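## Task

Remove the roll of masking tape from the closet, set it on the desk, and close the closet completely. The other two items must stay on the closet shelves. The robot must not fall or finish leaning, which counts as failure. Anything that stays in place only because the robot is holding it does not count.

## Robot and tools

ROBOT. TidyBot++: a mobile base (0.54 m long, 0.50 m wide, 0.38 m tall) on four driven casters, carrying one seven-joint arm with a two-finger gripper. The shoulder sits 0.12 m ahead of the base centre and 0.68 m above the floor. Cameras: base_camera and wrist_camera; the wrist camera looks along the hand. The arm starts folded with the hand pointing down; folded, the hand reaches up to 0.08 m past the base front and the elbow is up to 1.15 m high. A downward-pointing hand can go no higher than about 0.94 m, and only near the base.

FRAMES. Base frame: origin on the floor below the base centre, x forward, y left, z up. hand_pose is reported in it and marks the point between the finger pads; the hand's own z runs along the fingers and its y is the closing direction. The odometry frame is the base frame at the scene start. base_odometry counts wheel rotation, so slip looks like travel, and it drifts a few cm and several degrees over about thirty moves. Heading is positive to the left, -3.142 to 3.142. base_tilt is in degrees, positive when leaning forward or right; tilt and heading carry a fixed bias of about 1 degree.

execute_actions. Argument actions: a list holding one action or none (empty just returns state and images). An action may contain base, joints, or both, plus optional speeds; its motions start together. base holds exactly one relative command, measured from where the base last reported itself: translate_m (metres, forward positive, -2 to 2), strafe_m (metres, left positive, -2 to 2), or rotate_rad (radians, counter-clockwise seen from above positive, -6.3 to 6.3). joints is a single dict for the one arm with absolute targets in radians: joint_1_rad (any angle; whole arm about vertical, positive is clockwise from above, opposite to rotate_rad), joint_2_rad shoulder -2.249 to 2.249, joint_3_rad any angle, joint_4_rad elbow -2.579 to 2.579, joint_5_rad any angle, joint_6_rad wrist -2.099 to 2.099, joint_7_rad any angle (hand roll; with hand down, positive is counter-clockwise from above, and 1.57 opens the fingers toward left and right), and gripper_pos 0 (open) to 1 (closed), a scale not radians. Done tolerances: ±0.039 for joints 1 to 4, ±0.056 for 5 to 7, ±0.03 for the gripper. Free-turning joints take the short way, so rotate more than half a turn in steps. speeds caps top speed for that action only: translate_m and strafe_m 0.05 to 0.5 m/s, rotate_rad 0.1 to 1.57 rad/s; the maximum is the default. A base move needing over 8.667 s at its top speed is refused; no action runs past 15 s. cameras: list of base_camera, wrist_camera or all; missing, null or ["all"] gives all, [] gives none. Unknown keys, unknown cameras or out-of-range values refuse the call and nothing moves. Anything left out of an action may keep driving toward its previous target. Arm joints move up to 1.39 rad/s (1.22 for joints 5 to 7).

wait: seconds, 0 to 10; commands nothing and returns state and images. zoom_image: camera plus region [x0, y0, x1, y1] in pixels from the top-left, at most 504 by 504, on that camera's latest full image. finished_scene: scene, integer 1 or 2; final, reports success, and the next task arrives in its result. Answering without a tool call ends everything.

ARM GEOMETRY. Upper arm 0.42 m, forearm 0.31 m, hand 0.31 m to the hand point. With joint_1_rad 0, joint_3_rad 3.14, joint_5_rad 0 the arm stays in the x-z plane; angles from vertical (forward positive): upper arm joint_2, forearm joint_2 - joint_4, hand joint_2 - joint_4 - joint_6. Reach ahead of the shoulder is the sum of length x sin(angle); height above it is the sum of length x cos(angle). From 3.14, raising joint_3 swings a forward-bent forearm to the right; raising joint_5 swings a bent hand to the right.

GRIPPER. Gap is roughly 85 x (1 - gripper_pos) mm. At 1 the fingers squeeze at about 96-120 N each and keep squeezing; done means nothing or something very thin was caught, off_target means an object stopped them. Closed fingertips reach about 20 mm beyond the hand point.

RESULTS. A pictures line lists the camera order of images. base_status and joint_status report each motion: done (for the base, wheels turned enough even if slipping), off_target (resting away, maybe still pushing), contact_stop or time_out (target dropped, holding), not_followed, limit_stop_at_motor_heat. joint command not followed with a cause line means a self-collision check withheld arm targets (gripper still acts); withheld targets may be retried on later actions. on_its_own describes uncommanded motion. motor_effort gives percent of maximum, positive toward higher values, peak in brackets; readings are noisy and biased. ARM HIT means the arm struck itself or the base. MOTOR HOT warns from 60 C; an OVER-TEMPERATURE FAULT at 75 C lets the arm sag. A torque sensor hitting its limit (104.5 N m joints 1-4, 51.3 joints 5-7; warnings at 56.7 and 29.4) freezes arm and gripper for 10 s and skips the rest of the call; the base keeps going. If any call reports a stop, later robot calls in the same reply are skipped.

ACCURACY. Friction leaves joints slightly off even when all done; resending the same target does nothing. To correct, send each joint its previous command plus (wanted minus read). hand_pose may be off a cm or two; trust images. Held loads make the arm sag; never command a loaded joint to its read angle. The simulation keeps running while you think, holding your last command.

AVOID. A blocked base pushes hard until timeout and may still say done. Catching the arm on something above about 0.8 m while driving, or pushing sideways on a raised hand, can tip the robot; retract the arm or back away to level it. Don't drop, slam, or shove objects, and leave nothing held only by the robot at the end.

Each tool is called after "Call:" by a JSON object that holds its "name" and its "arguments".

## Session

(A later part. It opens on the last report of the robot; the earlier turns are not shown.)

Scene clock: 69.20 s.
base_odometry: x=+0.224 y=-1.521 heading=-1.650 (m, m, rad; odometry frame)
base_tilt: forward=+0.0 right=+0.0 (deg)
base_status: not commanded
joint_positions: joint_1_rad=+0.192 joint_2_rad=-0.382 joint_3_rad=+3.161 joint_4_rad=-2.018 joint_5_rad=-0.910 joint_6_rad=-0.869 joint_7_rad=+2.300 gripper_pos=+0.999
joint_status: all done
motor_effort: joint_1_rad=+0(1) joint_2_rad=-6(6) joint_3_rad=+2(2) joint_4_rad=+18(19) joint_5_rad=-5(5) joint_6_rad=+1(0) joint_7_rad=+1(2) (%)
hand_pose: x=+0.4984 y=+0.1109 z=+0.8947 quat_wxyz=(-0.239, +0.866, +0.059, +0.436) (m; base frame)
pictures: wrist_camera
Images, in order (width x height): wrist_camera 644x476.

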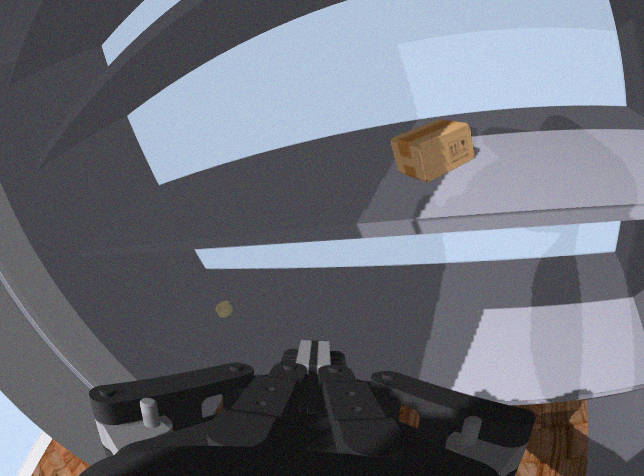

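Call:
{"name": "execute_actions", "arguments": {"actions": [{"base":{"translate_m":-0.32},"speeds":{"translate_m":0.3}}], "cameras": []}}

Call:
{"name": "execute_actions", "arguments": {"actions": [{"base":{"strafe_m":0.92},"joints":{"joint_5_rad":0.014,"joint_1_rad":0.0,"joint_7_rad":1.57,"joint_6_rad":0.05,"joint_4_rad":-1.97}}]}}

Scene clock: 74.90 s.
base_odometry: x=+0.249 y=-1.202 heading=-1.649 (m, m, rad; odometry frame)
base_tilt: forward=+0.0 right=+0.0 (deg)
base_status: done
joint_positions: joint_1_rad=+0.193 joint_2_rad=-0.383 joint_3_rad=+3.160 joint_4_rad=-2.017 joint_5_rad=-0.910 joint_6_rad=-0.870 joint_7_rad=+2.300 gripper_pos=+0.999
joint_status: not commanded
motor_effort: joint_1_rad=+0(1) joint_2_rad=-6(8) joint_3_rad=+2(3) joint_4_rad=+19(20) joint_5_rad=-5(5) joint_6_rad=+1(2) joint_7_rad=+2(1) (%)
hand_pose: x=+0.4983 y=+0.1110 z=+0.8955 quat_wxyz=(-0.239, +0.865, +0.059, +0.436) (m; base frame)
pictures: none
No camera images: the call's "cameras" was empty. Leave "cameras" out to get every camera's image.

Scene clock: 78.10 s.
base_odometry: x=+1.166 y=-1.274 heading=-1.649 (m, m, rad; odometry frame)
base_tilt: forward=+0.0 right=+0.0 (deg)
base_status: done
joint_positions: joint_1_rad=+0.008 joint_2_rad=-0.383 joint_3_rad=+3.158 joint_4_rad=-1.982 joint_5_rad=-0.001 joint_6_rad=+0.035 joint_7_rad=+1.581 gripper_pos=+0.999
joint_status: all done
motor_effort: joint_1_rad=+0(1) joint_2_rad=-7(8) joint_3_rad=+1(2) joint_4_rad=+21(21) joint_5_rad=+0(5) joint_6_rad=+7(6) joint_7_rad=+1(1) (%)
hand_pose: x=+0.5873 y=-0.0119 z=+1.0655 quat_wxyz=(+0.009, +0.705, -0.007, +0.709) (m; base frame)
pictures: base_camera, wrist_camera
Images, in order (width x height): base_camera 644x364, wrist_camera 644x476.

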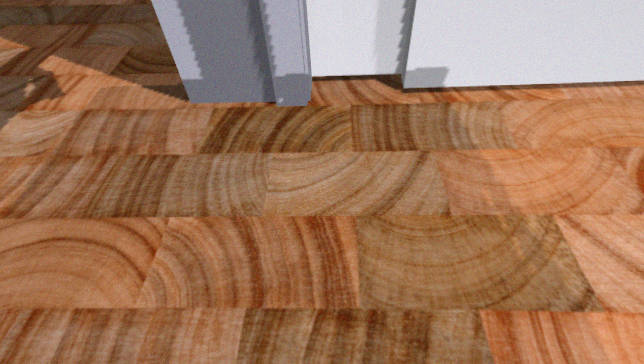

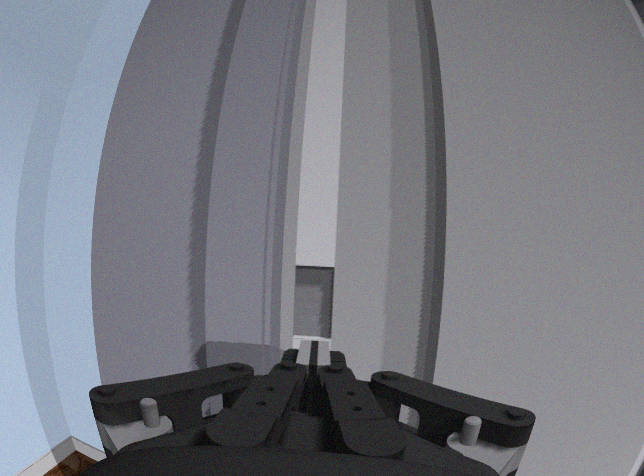

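Call:
{"name": "execute_actions", "arguments": {"actions": [{"base":{"translate_m":0.08},"joints":{"joint_6_rad":0.1}}], "cameras": ["wrist_camera"]}}

Call:
{"name": "execute_actions", "arguments": {"actions": [{"joints":{"joint_7_rad":0.0}}], "cameras": ["wrist_camera"]}}

Scene clock: 81.00 s.
base_odometry: x=+1.160 y=-1.354 heading=-1.649 (m, m, rad; odometry frame)
base_tilt: forward=+0.0 right=+0.0 (deg)
base_status: done
joint_positions: joint_1_rad=+0.008 joint_2_rad=-0.378 joint_3_rad=+3.158 joint_4_rad=-1.982 joint_5_rad=-0.001 joint_6_rad=+0.071 joint_7_rad=+1.581 gripper_pos=+0.999
joint_status: all done
motor_effort: joint_1_rad=+0(0) joint_2_rad=-7(11) joint_3_rad=+1(1) joint_4_rad=+21(21) joint_5_rad=+0(0) joint_6_rad=+7(7) joint_7_rad=+1(1) (%)
hand_pose: x=+0.5891 y=-0.0120 z=+1.0745 quat_wxyz=(+0.009, +0.693, -0.007, +0.720) (m; base frame)
pictures: wrist_camera
Images, in order (width x height): wrist_camera 644x476.

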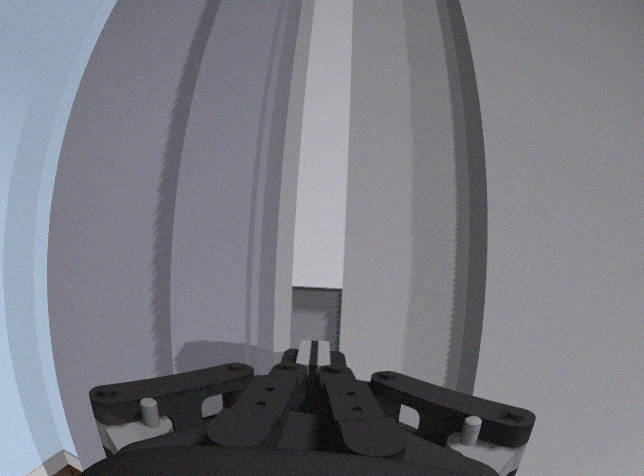

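Scene clock: 82.77 s.
base_odometry: x=+1.160 y=-1.354 heading=-1.649 (m, m, rad; odometry frame)
base_tilt: forward=+0.0 right=+0.0 (deg)
base_status: not commanded
joint_positions: joint_1_rad=+0.008 joint_2_rad=-0.378 joint_3_rad=+3.158 joint_4_rad=-1.982 joint_5_rad=-0.001 joint_6_rad=+0.071 joint_7_rad=+0.000 gripper_pos=+0.999
joint_status: all done
motor_effort: joint_1_rad=+0(0) joint_2_rad=-8(8) joint_3_rad=+1(0) joint_4_rad=+21(20) joint_5_rad=+0(1) joint_6_rad=+6(6) joint_7_rad=+1(1) (%)
hand_pose: x=+0.5891 y=-0.0120 z=+1.0745 quat_wxyz=(-0.505, +0.483, -0.498, +0.513) (m; base frame)
pictures: wrist_camera
Images, in order (width x height): wrist_camera 644x476.

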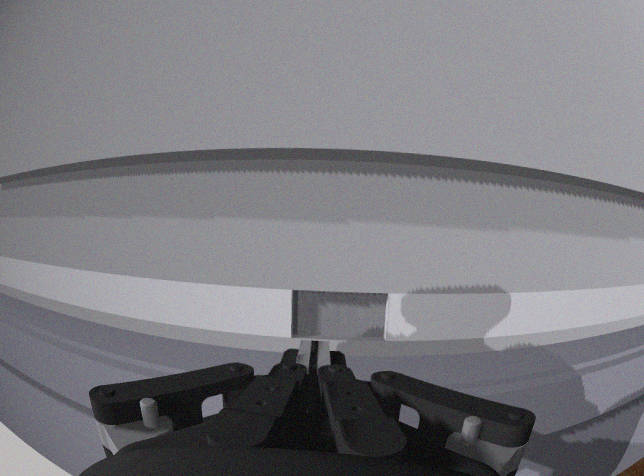

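Call:
{"name": "execute_actions", "arguments": {"actions": [{"base":{"translate_m":0.08},"speeds":{"translate_m":0.1},"joints":{"joint_4_rad":-2.02}}], "cameras": ["wrist_camera"]}}

Scene clock: 85.10 s.
base_odometry: x=+1.154 y=-1.434 heading=-1.649 (m, m, rad; odometry frame)
base_tilt: forward=+0.0 right=+0.0 (deg)
base_status: done
joint_positions: joint_1_rad=+0.008 joint_2_rad=-0.381 joint_3_rad=+3.158 joint_4_rad=-2.008 joint_5_rad=-0.001 joint_6_rad=+0.071 joint_7_rad=+0.000 gripper_pos=+0.999
joint_status: all done
motor_effort: joint_1_rad=+0(0) joint_2_rad=-8(11) joint_3_rad=+0(1) joint_4_rad=+21(21) joint_5_rad=+1(1) joint_6_rad=+7(7) joint_7_rad=+1(1) (%)
hand_pose: x=+0.5879 y=-0.0119 z=+1.0593 quat_wxyz=(-0.500, +0.489, -0.504, +0.508) (m; base frame)
pictures: wrist_camera
Images, in order (width x height): wrist_camera 644x476.

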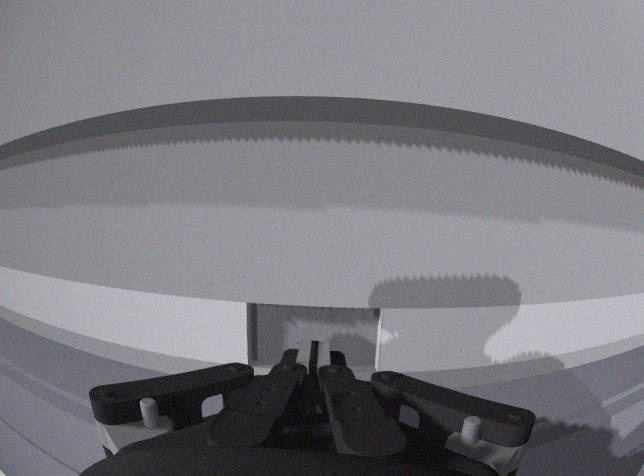

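Centered. Advance.

Call:
{"name": "execute_actions", "arguments": {"actions": [{"base":{"translate_m":0.045},"speeds":{"translate_m":0.05}}], "cameras": ["wrist_camera"]}}

Scene clock: 87.07 s.
base_odometry: x=+1.151 y=-1.478 heading=-1.649 (m, m, rad; odometry frame)
base_tilt: forward=+0.0 right=+0.0 (deg)
base_status: done
joint_positions: joint_1_rad=+0.008 joint_2_rad=-0.383 joint_3_rad=+3.158 joint_4_rad=-2.008 joint_5_rad=-0.001 joint_6_rad=+0.072 joint_7_rad=+0.000 gripper_pos=+0.999
joint_status: not commanded
motor_effort: joint_1_rad=+0(0) joint_2_rad=-8(11) joint_3_rad=+0(1) joint_4_rad=+21(22) joint_5_rad=+0(1) joint_6_rad=+6(7) joint_7_rad=+1(1) (%)
hand_pose: x=+0.5869 y=-0.0119 z=+1.0604 quat_wxyz=(-0.500, +0.488, -0.503, +0.508) (m; base frame)
pictures: wrist_camera
Images, in order (width x height): wrist_camera 644x476.

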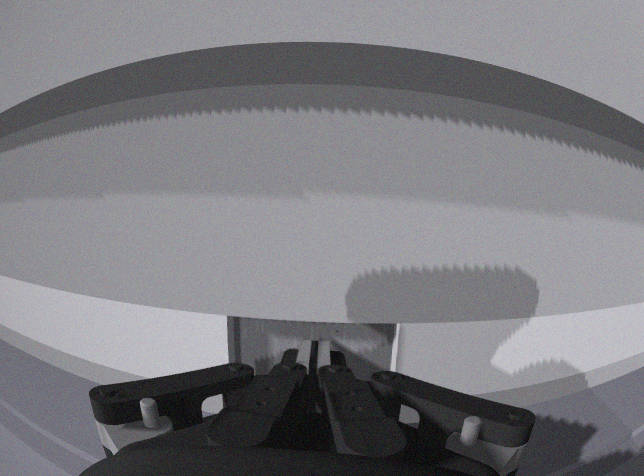

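Call:
{"name": "execute_actions", "arguments": {"actions": [{"base":{"translate_m":0.015},"speeds":{"translate_m":0.05}}], "cameras": ["wrist_camera"]}}

Scene clock: 88.63 s.
base_odometry: x=+1.150 y=-1.493 heading=-1.649 (m, m, rad; odometry frame)
base_tilt: forward=+0.0 right=+0.0 (deg)
base_status: done
joint_positions: joint_1_rad=+0.008 joint_2_rad=-0.417 joint_3_rad=+3.158 joint_4_rad=-2.032 joint_5_rad=-0.001 joint_6_rad=+0.072 joint_7_rad=+0.000 gripper_pos=+0.999
joint_status: not commanded
motor_effort: joint_1_rad=-1(2) joint_2_rad=+0(8) joint_3_rad=+0(1) joint_4_rad=+24(28) joint_5_rad=+1(1) joint_6_rad=+9(12) joint_7_rad=+1(1) (%)
hand_pose: x=+0.5739 y=-0.0117 z=+1.0611 quat_wxyz=(-0.503, +0.485, -0.501, +0.511) (m; base frame)
pictures: wrist_camera
Images, in order (width x height): wrist_camera 644x476.

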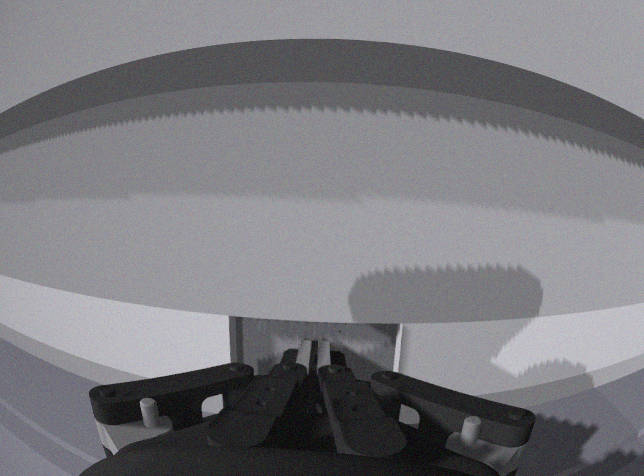

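Call:
{"name": "execute_actions", "arguments": {"actions": [{"base":{"strafe_m":-0.15},"speeds":{"strafe_m":0.08}}]}}

Scene clock: 92.83 s.
base_odometry: x=+1.000 y=-1.482 heading=-1.649 (m, m, rad; odometry frame)
base_tilt: forward=+0.0 right=+0.0 (deg)
base_status: done
joint_positions: joint_1_rad=-0.027 joint_2_rad=-0.426 joint_3_rad=+3.119 joint_4_rad=-2.038 joint_5_rad=-0.001 joint_6_rad=+0.072 joint_7_rad=+0.000 gripper_pos=+0.999
joint_status: not commanded
motor_effort: joint_1_rad=+5(8) joint_2_rad=+4(4) joint_3_rad=+8(11) joint_4_rad=+28(28) joint_5_rad=+0(0) joint_6_rad=+12(12) joint_7_rad=+2(2) (%)
hand_pose: x=+0.5695 y=+0.0261 z=+1.0611 quat_wxyz=(-0.517, +0.506, -0.479, +0.497) (m; base frame)
pictures: base_camera, wrist_camera
Images, in order (width x height): base_camera 644x364, wrist_camera 644x476.

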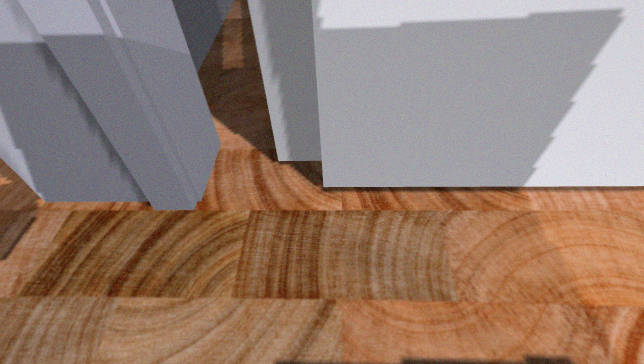

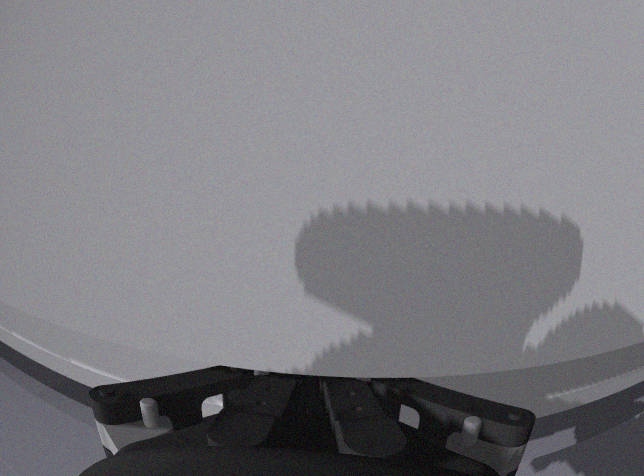

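Call:
{"name": "execute_actions", "arguments": {"actions": [{"base":{"translate_m":-0.014},"speeds":{"translate_m":0.05}}], "cameras": []}}

Call:
{"name": "execute_actions", "arguments": {"actions": [{"base":{"strafe_m":-0.36},"speeds":{"strafe_m":0.1}}]}}

Scene clock: 94.17 s.
base_odometry: x=+1.001 y=-1.468 heading=-1.648 (m, m, rad; odometry frame)
base_tilt: forward=+0.0 right=+0.0 (deg)
base_status: done
joint_positions: joint_1_rad=-0.025 joint_2_rad=-0.395 joint_3_rad=+3.124 joint_4_rad=-2.023 joint_5_rad=-0.001 joint_6_rad=+0.073 joint_7_rad=+0.000 gripper_pos=+0.999
joint_status: not commanded
motor_effort: joint_1_rad=+5(6) joint_2_rad=-6(8) joint_3_rad=+7(9) joint_4_rad=+20(28) joint_5_rad=+0(0) joint_6_rad=+6(12) joint_7_rad=+1(1) (%)
hand_pose: x=+0.5814 y=+0.0233 z=+1.0571 quat_wxyz=(-0.513, +0.508, -0.484, +0.495) (m; base frame)
pictures: none
No camera images: the call's "cameras" was empty. Leave "cameras" out to get every camera's image.

Scene clock: 98.40 s.
base_odometry: x=+0.642 y=-1.440 heading=-1.648 (m, m, rad; odometry frame)
base_tilt: forward=+0.0 right=+0.0 (deg)
base_status: done
joint_positions: joint_1_rad=-0.048 joint_2_rad=-0.431 joint_3_rad=+3.091 joint_4_rad=-2.051 joint_5_rad=-0.001 joint_6_rad=+0.075 joint_7_rad=+0.000 gripper_pos=+0.999
joint_status: not commanded
motor_effort: joint_1_rad=+9(14) joint_2_rad=+5(7) joint_3_rad=+13(18) joint_4_rad=+30(30) joint_5_rad=+0(1) joint_6_rad=+14(13) joint_7_rad=+2(2) (%)
hand_pose: x=+0.5651 y=+0.0511 z=+1.0566 quat_wxyz=(-0.525, +0.521, -0.465, +0.487) (m; base frame)
pictures: base_camera, wrist_camera
Images, in order (width x height): base_camera 644x364, wrist_camera 644x476.

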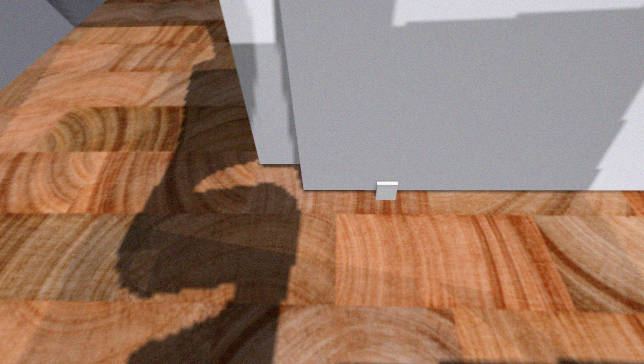

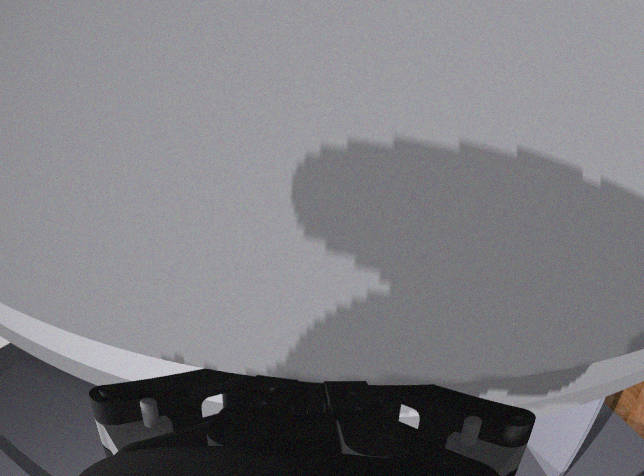

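Call:
{"name": "execute_actions", "arguments": {"actions": [{"base":{"translate_m":-0.016},"speeds":{"translate_m":0.05}}], "cameras": []}}

Call:
{"name": "execute_actions", "arguments": {"actions": [{"base":{"strafe_m":-0.08},"speeds":{"strafe_m":0.05}}]}}

Scene clock: 100.13 s.
base_odometry: x=+0.643 y=-1.424 heading=-1.648 (m, m, rad; odometry frame)
base_tilt: forward=+0.0 right=+0.0 (deg)
base_status: done
joint_positions: joint_1_rad=-0.044 joint_2_rad=-0.393 joint_3_rad=+3.099 joint_4_rad=-2.024 joint_5_rad=-0.001 joint_6_rad=+0.076 joint_7_rad=+0.000 gripper_pos=+0.999
joint_status: not commanded
motor_effort: joint_1_rad=+8(10) joint_2_rad=-6(8) joint_3_rad=+11(13) joint_4_rad=+18(28) joint_5_rad=+0(0) joint_6_rad=+6(13) joint_7_rad=+1(1) (%)
hand_pose: x=+0.5805 y=+0.0460 z=+1.0558 quat_wxyz=(-0.521, +0.520, -0.471, +0.486) (m; base frame)
pictures: none
No camera images: the call's "cameras" was empty. Leave "cameras" out to get every camera's image.

Scene clock: 102.20 s.
base_odometry: x=+0.564 y=-1.418 heading=-1.648 (m, m, rad; odometry frame)
base_tilt: forward=+0.0 right=+0.0 (deg)
base_status: done
joint_positions: joint_1_rad=-0.044 joint_2_rad=-0.403 joint_3_rad=+3.098 joint_4_rad=-2.032 joint_5_rad=-0.001 joint_6_rad=+0.076 joint_7_rad=+0.000 gripper_pos=+0.999
joint_status: not commanded
motor_effort: joint_1_rad=+9(12) joint_2_rad=-1(8) joint_3_rad=+12(16) joint_4_rad=+26(27) joint_5_rad=+0(0) joint_6_rad=+11(11) joint_7_rad=+2(2) (%)
hand_pose: x=+0.5765 y=+0.0463 z=+1.0557 quat_wxyz=(-0.521, +0.520, -0.470, +0.487) (m; base frame)
pictures: base_camera, wrist_camera
Images, in order (width x height): base_camera 644x364, wrist_camera 644x476.

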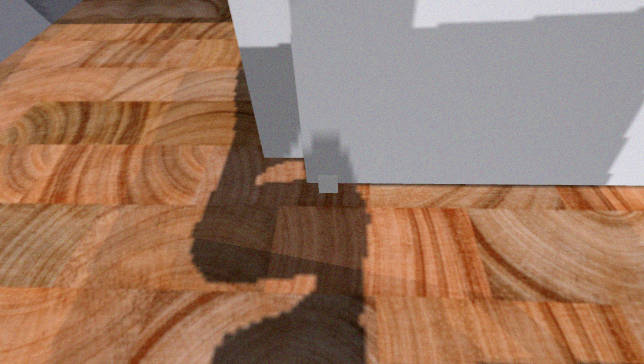

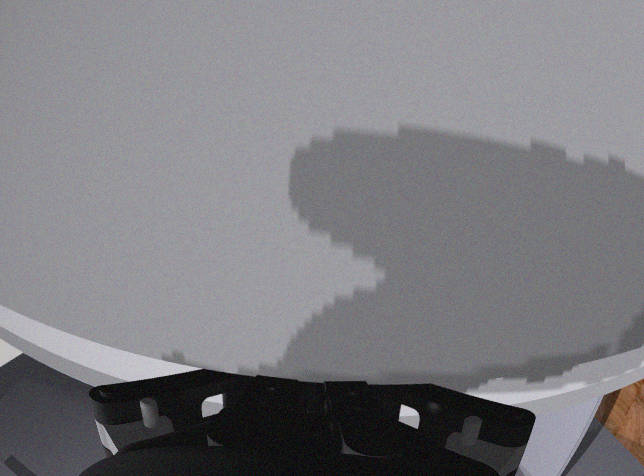

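Call:
{"name": "execute_actions", "arguments": {"actions": [{"base":{"strafe_m":-0.05},"speeds":{"strafe_m":0.05}}], "cameras": ["base_camera"]}}

Scene clock: 104.17 s.
base_odometry: x=+0.514 y=-1.414 heading=-1.648 (m, m, rad; odometry frame)
base_tilt: forward=+0.0 right=+0.0 (deg)
base_status: done
joint_positions: joint_1_rad=-0.075 joint_2_rad=-0.394 joint_3_rad=+3.061 joint_4_rad=-2.026 joint_5_rad=-0.001 joint_6_rad=+0.078 joint_7_rad=+0.000 gripper_pos=+0.999
joint_status: not commanded
motor_effort: joint_1_rad=+15(17) joint_2_rad=-6(10) joint_3_rad=+20(23) joint_4_rad=+20(27) joint_5_rad=+1(1) joint_6_rad=+6(11) joint_7_rad=+3(4) (%)
hand_pose: x=+0.5749 y=+0.0816 z=+1.0554 quat_wxyz=(-0.533, +0.538, -0.450, +0.473) (m; base frame)
pictures: base_camera
Images, in order (width x height): base_camera 644x364.

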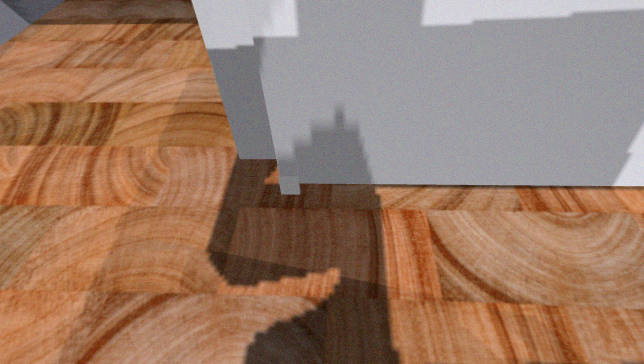

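Call:
{"name": "execute_actions", "arguments": {"actions": [{"base":{"strafe_m":0.06},"speeds":{"strafe_m":0.1}}], "cameras": []}}

Call:
{"name": "execute_actions", "arguments": {"actions": [{"base":{"translate_m":-0.15}}], "cameras": []}}

Call:
{"name": "execute_actions", "arguments": {"actions": [{"base":{"strafe_m":0.28},"joints":{"joint_7_rad":1.57,"joint_6_rad":-0.55,"gripper_pos":0}}]}}

Scene clock: 106.27 s.
base_odometry: x=+0.574 y=-1.418 heading=-1.648 (m, m, rad; odometry frame)
base_tilt: forward=+0.0 right=+0.0 (deg)
base_status: done
joint_positions: joint_1_rad=-0.022 joint_2_rad=-0.409 joint_3_rad=+3.123 joint_4_rad=-2.037 joint_5_rad=-0.001 joint_6_rad=+0.078 joint_7_rad=+0.000 gripper_pos=+0.999
joint_status: not commanded
motor_effort: joint_1_rad=+5(15) joint_2_rad=+0(6) joint_3_rad=+8(20) joint_4_rad=+27(28) joint_5_rad=+0(2) joint_6_rad=+11(11) joint_7_rad=+1(3) (%)
hand_pose: x=+0.5759 y=+0.0216 z=+1.0563 quat_wxyz=(-0.513, +0.506, -0.484, +0.497) (m; base frame)
pictures: none
No camera images: the call's "cameras" was empty. Leave "cameras" out to get every camera's image.

Scene clock: 107.73 s.
base_odometry: x=+0.585 y=-1.269 heading=-1.648 (m, m, rad; odometry frame)
base_tilt: forward=+0.0 right=+0.0 (deg)
base_status: done
joint_positions: joint_1_rad=-0.007 joint_2_rad=-0.388 joint_3_rad=+3.146 joint_4_rad=-2.018 joint_5_rad=-0.001 joint_6_rad=+0.078 joint_7_rad=+0.000 gripper_pos=+0.999
joint_status: not commanded
motor_effort: joint_1_rad=+0(6) joint_2_rad=-7(11) joint_3_rad=+1(7) joint_4_rad=+20(26) joint_5_rad=+0(0) joint_6_rad=+7(11) joint_7_rad=+0(2) (%)
hand_pose: x=+0.5849 y=+0.0022 z=+1.0585 quat_wxyz=(-0.506, +0.495, -0.495, +0.503) (m; base frame)
pictures: none
No camera images: the call's "cameras" was empty. Leave "cameras" out to get every camera's image.

Scene clock: 109.60 s.
base_odometry: x=+0.865 y=-1.290 heading=-1.647 (m, m, rad; odometry frame)
base_tilt: forward=+0.0 right=+0.0 (deg)
base_status: done
joint_positions: joint_1_rad=-0.007 joint_2_rad=-0.388 joint_3_rad=+3.148 joint_4_rad=-2.018 joint_5_rad=-0.001 joint_6_rad=-0.525 joint_7_rad=+1.570 gripper_pos=+0.000
joint_status: all done
motor_effort: joint_1_rad=+0(1) joint_2_rad=-7(8) joint_3_rad=+0(3) joint_4_rad=+20(21) joint_5_rad=+0(1) joint_6_rad=+5(7) joint_7_rad=+1(1) (%)
hand_pose: x=+0.5333 y=+0.0012 z=+0.8809 quat_wxyz=(-0.002, +0.881, -0.001, +0.473) (m; base frame)
pictures: base_camera, wrist_camera
Images, in order (width x height): base_camera 644x364, wrist_camera 644x476.

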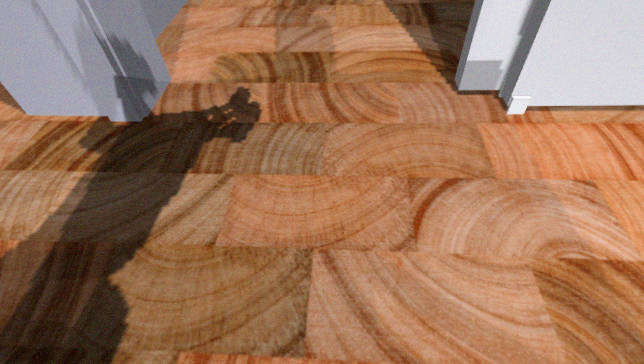

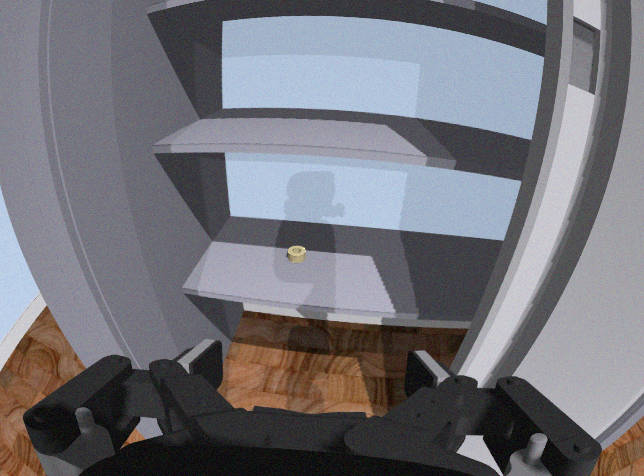

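Call:
{"name": "execute_actions", "arguments": {"actions": [{"base":{"strafe_m":0.07},"joints":{"joint_1_rad":0,"joint_3_rad":3.14,"joint_2_rad":0.75,"joint_4_rad":-1.98,"joint_6_rad":0.65}}]}}

Scene clock: 114.83 s.
base_odometry: x=+0.935 y=-1.295 heading=-1.647 (m, m, rad; odometry frame)
base_tilt: forward=+0.0 right=+0.0 (deg)
base_status: done
joint_positions: joint_1_rad=-0.006 joint_2_rad=+0.747 joint_3_rad=+3.149 joint_4_rad=-2.001 joint_5_rad=-0.001 joint_6_rad=+0.617 joint_7_rad=+1.570 gripper_pos=+0.000
joint_status: all done
motor_effort: joint_1_rad=+0(1) joint_2_rad=-35(36) joint_3_rad=+0(3) joint_4_rad=+10(20) joint_5_rad=+1(0) joint_6_rad=+5(4) joint_7_rad=+1(1) (%)
hand_pose: x=+0.7892 y=+0.0012 z=+0.5348 quat_wxyz=(+0.002, +0.875, +0.001, +0.484) (m; base frame)
pictures: base_camera, wrist_camera
Images, in order (width x height): base_camera 644x364, wrist_camera 644x476.

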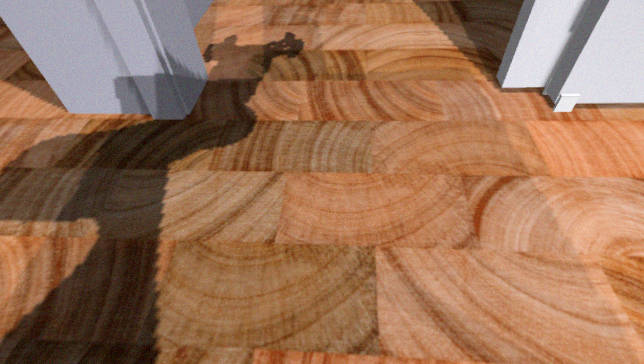

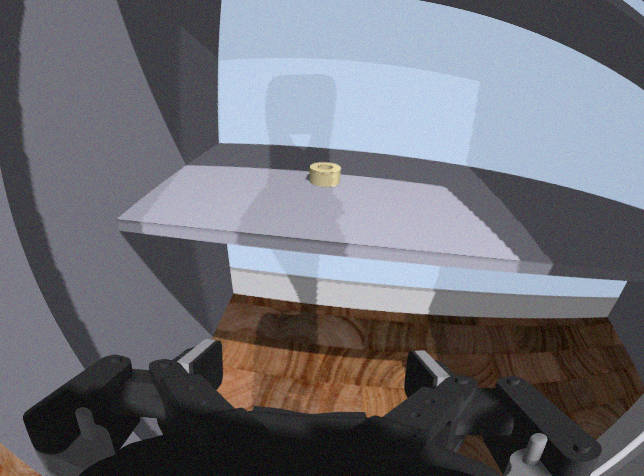

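Call:
{"name": "execute_actions", "arguments": {"actions": [{"joints":{"joint_2_rad":0.69}}], "cameras": []}}

Call:
{"name": "execute_actions", "arguments": {"actions": [{"base":{"translate_m":0.3},"speeds":{"translate_m":0.2}}]}}

Scene clock: 116.70 s.
base_odometry: x=+0.935 y=-1.295 heading=-1.647 (m, m, rad; odometry frame)
base_tilt: forward=+0.0 right=+0.0 (deg)
base_status: not commanded
joint_positions: joint_1_rad=-0.006 joint_2_rad=+0.691 joint_3_rad=+3.149 joint_4_rad=-1.996 joint_5_rad=-0.001 joint_6_rad=+0.619 joint_7_rad=+1.570 gripper_pos=+0.000
joint_status: all done
motor_effort: joint_1_rad=+0(0) joint_2_rad=-34(36) joint_3_rad=+0(0) joint_4_rad=+11(11) joint_5_rad=+0(1) joint_6_rad=+6(6) joint_7_rad=+1(1) (%)
hand_pose: x=+0.7986 y=+0.0013 z=+0.5747 quat_wxyz=(+0.002, +0.860, +0.001, +0.511) (m; base frame)
pictures: none
No camera images: the call's "cameras" was empty. Leave "cameras" out to get every camera's image.

Scene clock: 118.97 s.
base_odometry: x=+0.912 y=-1.595 heading=-1.647 (m, m, rad; odometry frame)
base_tilt: forward=+0.0 right=+0.0 (deg)
base_status: done
joint_positions: joint_1_rad=-0.006 joint_2_rad=+0.691 joint_3_rad=+3.149 joint_4_rad=-1.993 joint_5_rad=-0.001 joint_6_rad=+0.619 joint_7_rad=+1.570 gripper_pos=+0.000
joint_status: not commanded
motor_effort: joint_1_rad=+0(1) joint_2_rad=-34(36) joint_3_rad=+1(1) joint_4_rad=+11(11) joint_5_rad=+0(0) joint_6_rad=+5(6) joint_7_rad=+1(1) (%)
hand_pose: x=+0.8000 y=+0.0013 z=+0.5762 quat_wxyz=(+0.002, +0.859, +0.001, +0.513) (m; base frame)
pictures: base_camera, wrist_camera
Images, in order (width x height): base_camera 644x364, wrist_camera 644x476.

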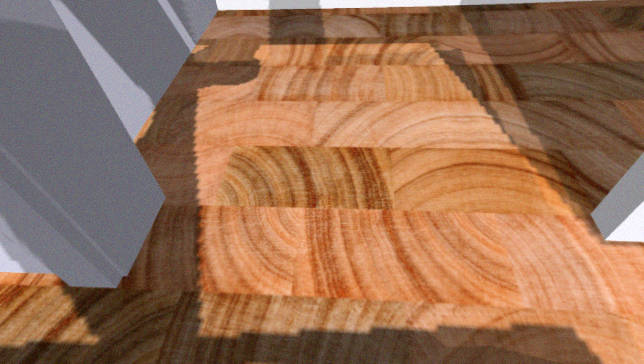

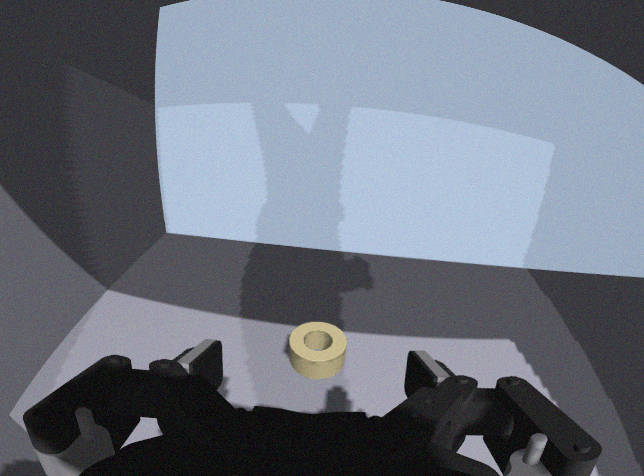

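Call:
{"name": "execute_actions", "arguments": {"actions": [{"joints":{"joint_2_rad":0.75},"base":{"translate_m":0.06},"speeds":{"translate_m":0.05}}]}}

Scene clock: 122.40 s.
base_odometry: x=+0.908 y=-1.654 heading=-1.646 (m, m, rad; odometry frame)
base_tilt: forward=+0.0 right=+0.0 (deg)
base_status: done
joint_positions: joint_1_rad=-0.006 joint_2_rad=+0.750 joint_3_rad=+3.149 joint_4_rad=-1.992 joint_5_rad=-0.001 joint_6_rad=+0.620 joint_7_rad=+1.570 gripper_pos=+0.000
joint_status: all done
motor_effort: joint_1_rad=+0(2) joint_2_rad=-35(36) joint_3_rad=+0(0) joint_4_rad=+11(13) joint_5_rad=+0(0) joint_6_rad=+6(6) joint_7_rad=+1(1) (%)
hand_pose: x=+0.7934 y=+0.0012 z=+0.5370 quat_wxyz=(+0.002, +0.873, +0.001, +0.488) (m; base frame)
pictures: base_camera, wrist_camera
Images, in order (width x height): base_camera 644x364, wrist_camera 644x476.

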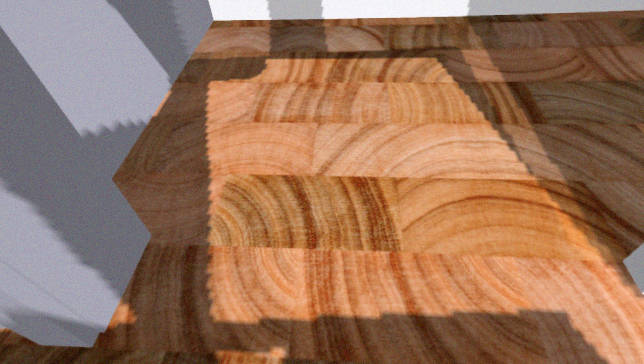

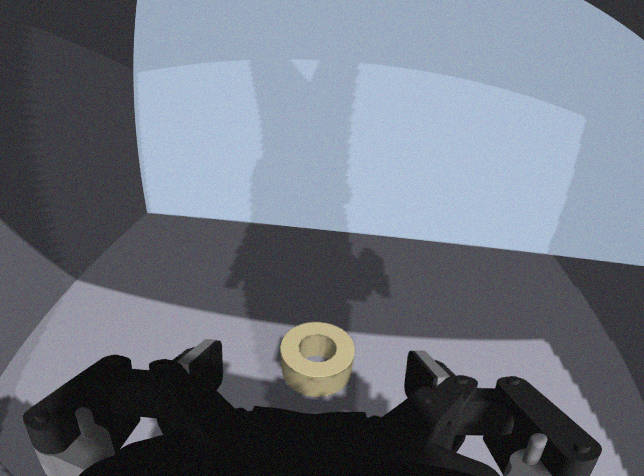

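Call:
{"name": "execute_actions", "arguments": {"actions": [{"joints":{"joint_2_rad":0.831,"joint_4_rad":-1.85,"joint_6_rad":0.56}}], "cameras": ["wrist_camera"]}}

Scene clock: 124.60 s.
base_odometry: x=+0.908 y=-1.654 heading=-1.646 (m, m, rad; odometry frame)
base_tilt: forward=+0.0 right=+0.0 (deg)
base_status: not commanded
joint_positions: joint_1_rad=-0.006 joint_2_rad=+0.823 joint_3_rad=+3.149 joint_4_rad=-1.865 joint_5_rad=-0.001 joint_6_rad=+0.592 joint_7_rad=+1.570 gripper_pos=+0.000
joint_status: all done
motor_effort: joint_1_rad=+0(0) joint_2_rad=-38(38) joint_3_rad=+0(0) joint_4_rad=+11(13) joint_5_rad=+1(0) joint_6_rad=+6(6) joint_7_rad=+1(1) (%)
hand_pose: x=+0.8346 y=+0.0015 z=+0.5290 quat_wxyz=(+0.002, +0.866, +0.001, +0.499) (m; base frame)
pictures: wrist_camera
Images, in order (width x height): wrist_camera 644x476.

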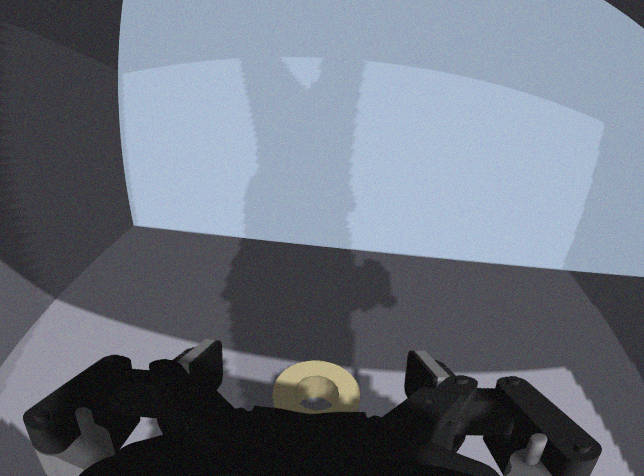

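Call:
{"name": "execute_actions", "arguments": {"actions": [{"joints":{"joint_2_rad":0.875}}], "cameras": ["wrist_camera"]}}

Scene clock: 126.07 s.
base_odometry: x=+0.908 y=-1.654 heading=-1.646 (m, m, rad; odometry frame)
base_tilt: forward=+0.0 right=+0.0 (deg)
base_status: not commanded
joint_positions: joint_1_rad=-0.006 joint_2_rad=+0.873 joint_3_rad=+3.149 joint_4_rad=-1.865 joint_5_rad=-0.001 joint_6_rad=+0.592 joint_7_rad=+1.570 gripper_pos=+0.000
joint_status: all done
motor_effort: joint_1_rad=+0(0) joint_2_rad=-38(39) joint_3_rad=+0(0) joint_4_rad=+11(12) joint_5_rad=+0(0) joint_6_rad=+5(5) joint_7_rad=+1(1) (%)
hand_pose: x=+0.8262 y=+0.0014 z=+0.4937 quat_wxyz=(+0.002, +0.879, +0.001, +0.478) (m; base frame)
pictures: wrist_camera
Images, in order (width x height): wrist_camera 644x476.

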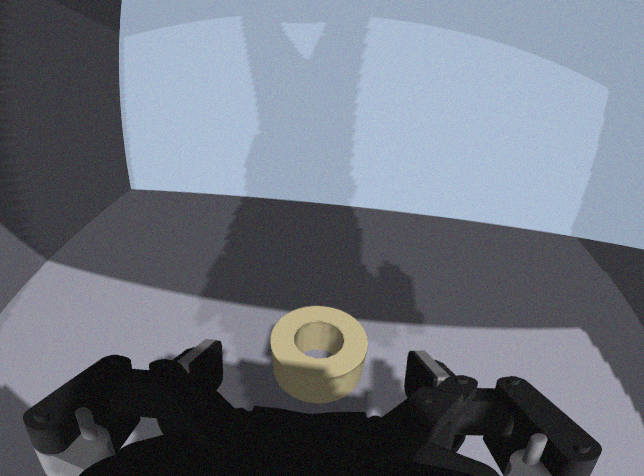

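Call:
{"name": "execute_actions", "arguments": {"actions": [{"joints":{"joint_2_rad":0.936,"joint_4_rad":-1.765}}], "cameras": ["wrist_camera"]}}

Scene clock: 128.47 s.
base_odometry: x=+0.908 y=-1.654 heading=-1.646 (m, m, rad; odometry frame)
base_tilt: forward=+0.0 right=+0.0 (deg)
base_status: not commanded
joint_positions: joint_1_rad=-0.006 joint_2_rad=+0.929 joint_3_rad=+3.149 joint_4_rad=-1.779 joint_5_rad=-0.001 joint_6_rad=+0.592 joint_7_rad=+1.570 gripper_pos=+0.000
joint_status: all done
motor_effort: joint_1_rad=+0(1) joint_2_rad=-39(42) joint_3_rad=+0(0) joint_4_rad=+10(11) joint_5_rad=+1(0) joint_6_rad=+5(5) joint_7_rad=+1(1) (%)
hand_pose: x=+0.8543 y=+0.0016 z=+0.4871 quat_wxyz=(+0.002, +0.871, +0.001, +0.491) (m; base frame)
pictures: wrist_camera
Images, in order (width x height): wrist_camera 644x476.

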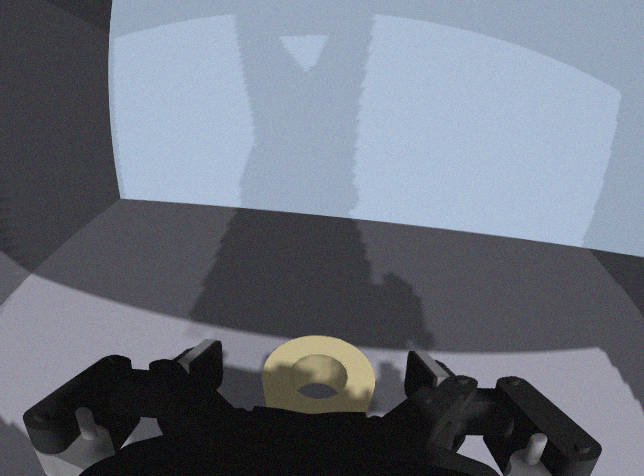

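Lower a bit more.

Call:
{"name": "execute_actions", "arguments": {"actions": [{"joints":{"joint_2_rad":0.96}}], "cameras": ["wrist_camera"]}}

Scene clock: 129.90 s.
base_odometry: x=+0.908 y=-1.654 heading=-1.646 (m, m, rad; odometry frame)
base_tilt: forward=+0.0 right=+0.0 (deg)
base_status: not commanded
joint_positions: joint_1_rad=-0.006 joint_2_rad=+0.951 joint_3_rad=+3.149 joint_4_rad=-1.777 joint_5_rad=-0.001 joint_6_rad=+0.592 joint_7_rad=+1.570 gripper_pos=+0.000
joint_status: all done
motor_effort: joint_1_rad=+0(0) joint_2_rad=-35(40) joint_3_rad=+0(0) joint_4_rad=+9(11) joint_5_rad=+1(1) joint_6_rad=+2(4) joint_7_rad=+2(2) (%)
hand_pose: x=+0.8506 y=+0.0016 z=+0.4712 quat_wxyz=(+0.002, +0.876, +0.002, +0.482) (m; base frame)
pictures: wrist_camera
Images, in order (width x height): wrist_camera 644x476.

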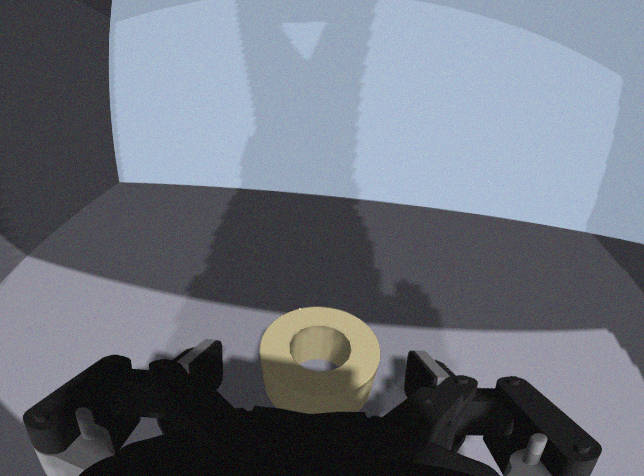

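Call:
{"name": "execute_actions", "arguments": {"actions": [{"joints":{"joint_2_rad":0.945,"gripper_pos":1}}], "cameras": ["wrist_camera"]}}

Scene clock: 131.73 s.
base_odometry: x=+0.908 y=-1.654 heading=-1.646 (m, m, rad; odometry frame)
base_tilt: forward=+0.0 right=+0.0 (deg)
base_status: not commanded
joint_positions: joint_1_rad=-0.006 joint_2_rad=+0.944 joint_3_rad=+3.148 joint_4_rad=-1.775 joint_5_rad=-0.001 joint_6_rad=+0.592 joint_7_rad=+1.570 gripper_pos=+0.494
joint_status: gripper_pos off_target (ended at +0.494, target +1.000); the others done
motor_effort: joint_1_rad=+0(2) joint_2_rad=-39(42) joint_3_rad=+0(2) joint_4_rad=+10(11) joint_5_rad=+0(0) joint_6_rad=+5(5) joint_7_rad=+1(1) (%)
hand_pose: x=+0.8529 y=+0.0017 z=+0.4773 quat_wxyz=(+0.002, +0.874, +0.002, +0.486) (m; base frame)
pictures: wrist_camera
Images, in order (width x height): wrist_camera 644x476.

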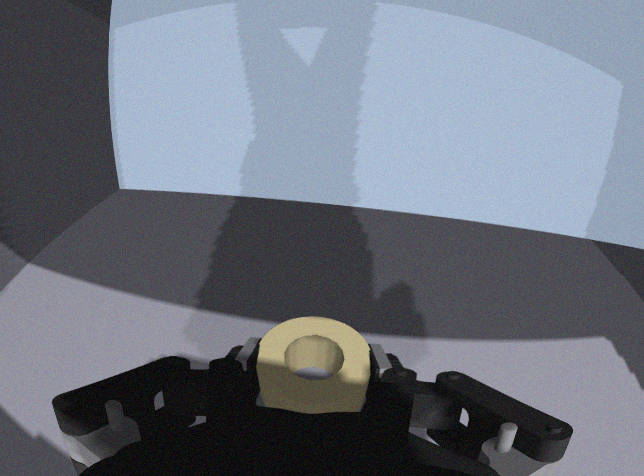

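Call:
{"name": "execute_actions", "arguments": {"actions": [{"joints":{"joint_2_rad":0.87}}], "cameras": []}}

Call:
{"name": "execute_actions", "arguments": {"actions": [{"base":{"translate_m":-0.6}}], "cameras": ["wrist_camera"]}}

Call:
{"name": "execute_actions", "arguments": {"actions": [{"base":{"translate_m":-0.6},"joints":{"joint_2_rad":0.2,"joint_4_rad":-1.9,"joint_6_rad":0.0}}], "cameras": []}}

Call:
{"name": "execute_actions", "arguments": {"actions": [{"base":{"rotate_rad":3.14}}]}}

Scene clock: 134.40 s.
base_odometry: x=+0.908 y=-1.654 heading=-1.646 (m, m, rad; odometry frame)
base_tilt: forward=+0.0 right=+0.0 (deg)
base_status: not commanded
joint_positions: joint_1_rad=-0.006 joint_2_rad=+0.870 joint_3_rad=+3.148 joint_4_rad=-1.775 joint_5_rad=-0.001 joint_6_rad=+0.590 joint_7_rad=+1.570 gripper_pos=+0.494
joint_status: all done
motor_effort: joint_1_rad=+0(0) joint_2_rad=-40(42) joint_3_rad=+0(1) joint_4_rad=+13(13) joint_5_rad=+0(0) joint_6_rad=+6(6) joint_7_rad=+2(1) (%)
hand_pose: x=+0.8658 y=+0.0018 z=+0.5318 quat_wxyz=(+0.002, +0.856, +0.001, +0.517) (m; base frame)
pictures: none
No camera images: the call's "cameras" was empty. Leave "cameras" out to get every camera's image.

Scene clock: 137.13 s.
base_odometry: x=+0.952 y=-1.056 heading=-1.646 (m, m, rad; odometry frame)
base_tilt: forward=+0.0 right=+0.0 (deg)
base_status: done
joint_positions: joint_1_rad=-0.005 joint_2_rad=+0.870 joint_3_rad=+3.148 joint_4_rad=-1.773 joint_5_rad=-0.001 joint_6_rad=+0.589 joint_7_rad=+1.570 gripper_pos=+0.494
joint_status: not commanded
motor_effort: joint_1_rad=+0(3) joint_2_rad=-40(42) joint_3_rad=+0(1) joint_4_rad=+11(14) joint_5_rad=+0(0) joint_6_rad=+5(5) joint_7_rad=+1(1) (%)
hand_pose: x=+0.8668 y=+0.0009 z=+0.5324 quat_wxyz=(+0.002, +0.856, +0.001, +0.518) (m; base frame)
pictures: wrist_camera
Images, in order (width x height): wrist_camera 644x476.

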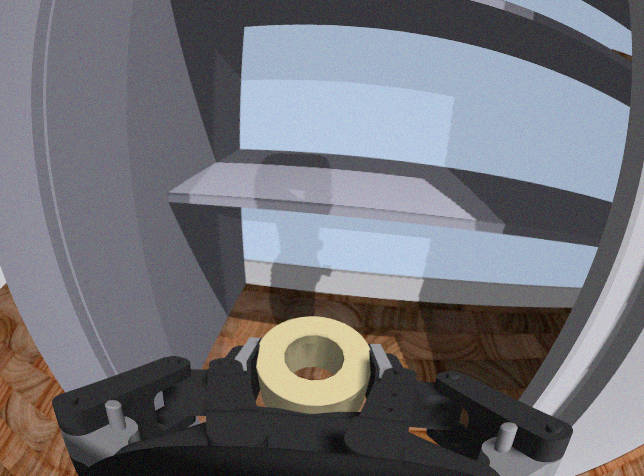

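Scene clock: 139.70 s.
base_odometry: x=+0.997 y=-0.457 heading=-1.645 (m, m, rad; odometry frame)
base_tilt: forward=+0.0 right=+0.0 (deg)
base_status: done
joint_positions: joint_1_rad=-0.005 joint_2_rad=+0.196 joint_3_rad=+3.148 joint_4_rad=-1.884 joint_5_rad=-0.001 joint_6_rad=+0.030 joint_7_rad=+1.570 gripper_pos=+0.494
joint_status: all done
motor_effort: joint_1_rad=+0(1) joint_2_rad=-25(42) joint_3_rad=+0(1) joint_4_rad=+18(19) joint_5_rad=+0(0) joint_6_rad=+6(6) joint_7_rad=+1(1) (%)
hand_pose: x=+0.7516 y=+0.0006 z=+0.7977 quat_wxyz=(+0.000, +0.855, -0.001, +0.519) (m; base frame)
pictures: none
No camera images: the call's "cameras" was empty. Leave "cameras" out to get every camera's image.

Scene clock: 143.17 s.
base_odometry: x=+0.997 y=-0.457 heading=+1.495 (m, m, rad; odometry frame)
base_tilt: forward=+0.0 right=+0.0 (deg)
base_status: done
joint_positions: joint_1_rad=-0.003 joint_2_rad=+0.202 joint_3_rad=+3.139 joint_4_rad=-1.884 joint_5_rad=-0.001 joint_6_rad=+0.030 joint_7_rad=+1.570 gripper_pos=+0.494
joint_status: not commanded
motor_effort: joint_1_rad=+0(3) joint_2_rad=-26(28) joint_3_rad=+1(2) joint_4_rad=+19(19) joint_5_rad=+0(0) joint_6_rad=+5(6) joint_7_rad=+1(1) (%)
hand_pose: x=+0.7522 y=+0.0051 z=+0.7936 quat_wxyz=(-0.002, +0.856, +0.002, +0.516) (m; base frame)
pictures: base_camera, wrist_camera
Images, in order (width x height): base_camera 644x364, wrist_camera 644x476.

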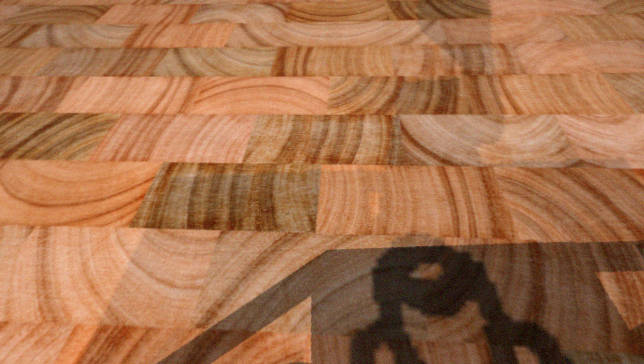

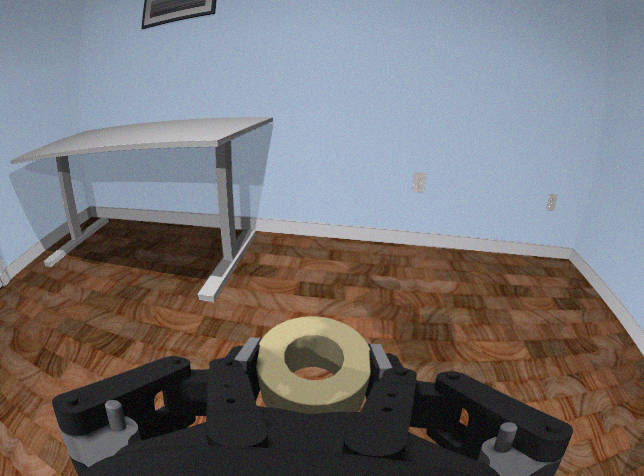

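Call:
{"name": "execute_actions", "arguments": {"actions": [{"base":{"strafe_m":0.85},"joints":{"joint_2_rad":0.2,"joint_4_rad":-1.6,"joint_6_rad":-0.3}}], "cameras": []}}

Call:
{"name": "execute_actions", "arguments": {"actions": [{"base":{"translate_m":0.9}}]}}

Scene clock: 147.17 s.
base_odometry: x=+0.149 y=-0.394 heading=+1.495 (m, m, rad; odometry frame)
base_tilt: forward=+0.0 right=+0.0 (deg)
base_status: done
joint_positions: joint_1_rad=-0.002 joint_2_rad=+0.202 joint_3_rad=+3.139 joint_4_rad=-1.618 joint_5_rad=-0.001 joint_6_rad=-0.268 joint_7_rad=+1.570 gripper_pos=+0.494
joint_status: all done
motor_effort: joint_1_rad=+0(2) joint_2_rad=-27(27) joint_3_rad=+1(2) joint_4_rad=+20(20) joint_5_rad=+0(1) joint_6_rad=+5(5) joint_7_rad=+1(1) (%)
hand_pose: x=+0.7786 y=+0.0048 z=+0.8627 quat_wxyz=(-0.002, +0.864, +0.001, +0.503) (m; base frame)
pictures: none
No camera images: the call's "cameras" was empty. Leave "cameras" out to get every camera's image.

Scene clock: 150.33 s.
base_odometry: x=+0.216 y=+0.504 heading=+1.496 (m, m, rad; odometry frame)
base_tilt: forward=+0.0 right=+0.0 (deg)
base_status: done
joint_positions: joint_1_rad=-0.002 joint_2_rad=+0.203 joint_3_rad=+3.139 joint_4_rad=-1.617 joint_5_rad=-0.001 joint_6_rad=-0.271 joint_7_rad=+1.570 gripper_pos=+0.494
joint_status: not commanded
motor_effort: joint_1_rad=+0(1) joint_2_rad=-27(30) joint_3_rad=+0(1) joint_4_rad=+20(21) joint_5_rad=+0(0) joint_6_rad=+6(6) joint_7_rad=+1(1) (%)
hand_pose: x=+0.7786 y=+0.0048 z=+0.8618 quat_wxyz=(-0.002, +0.865, +0.001, +0.502) (m; base frame)
pictures: base_camera, wrist_camera
Images, in order (width x height): base_camera 644x364, wrist_camera 644x476.

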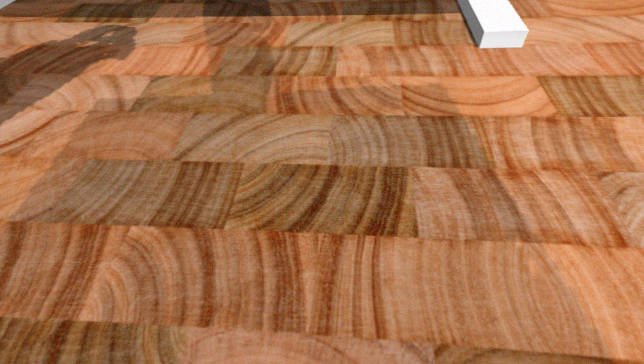

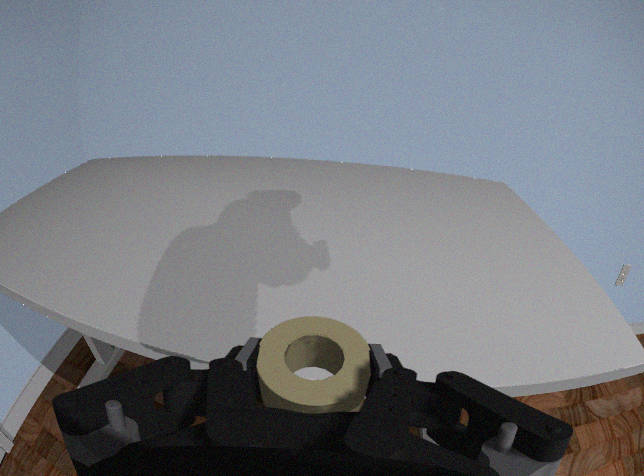

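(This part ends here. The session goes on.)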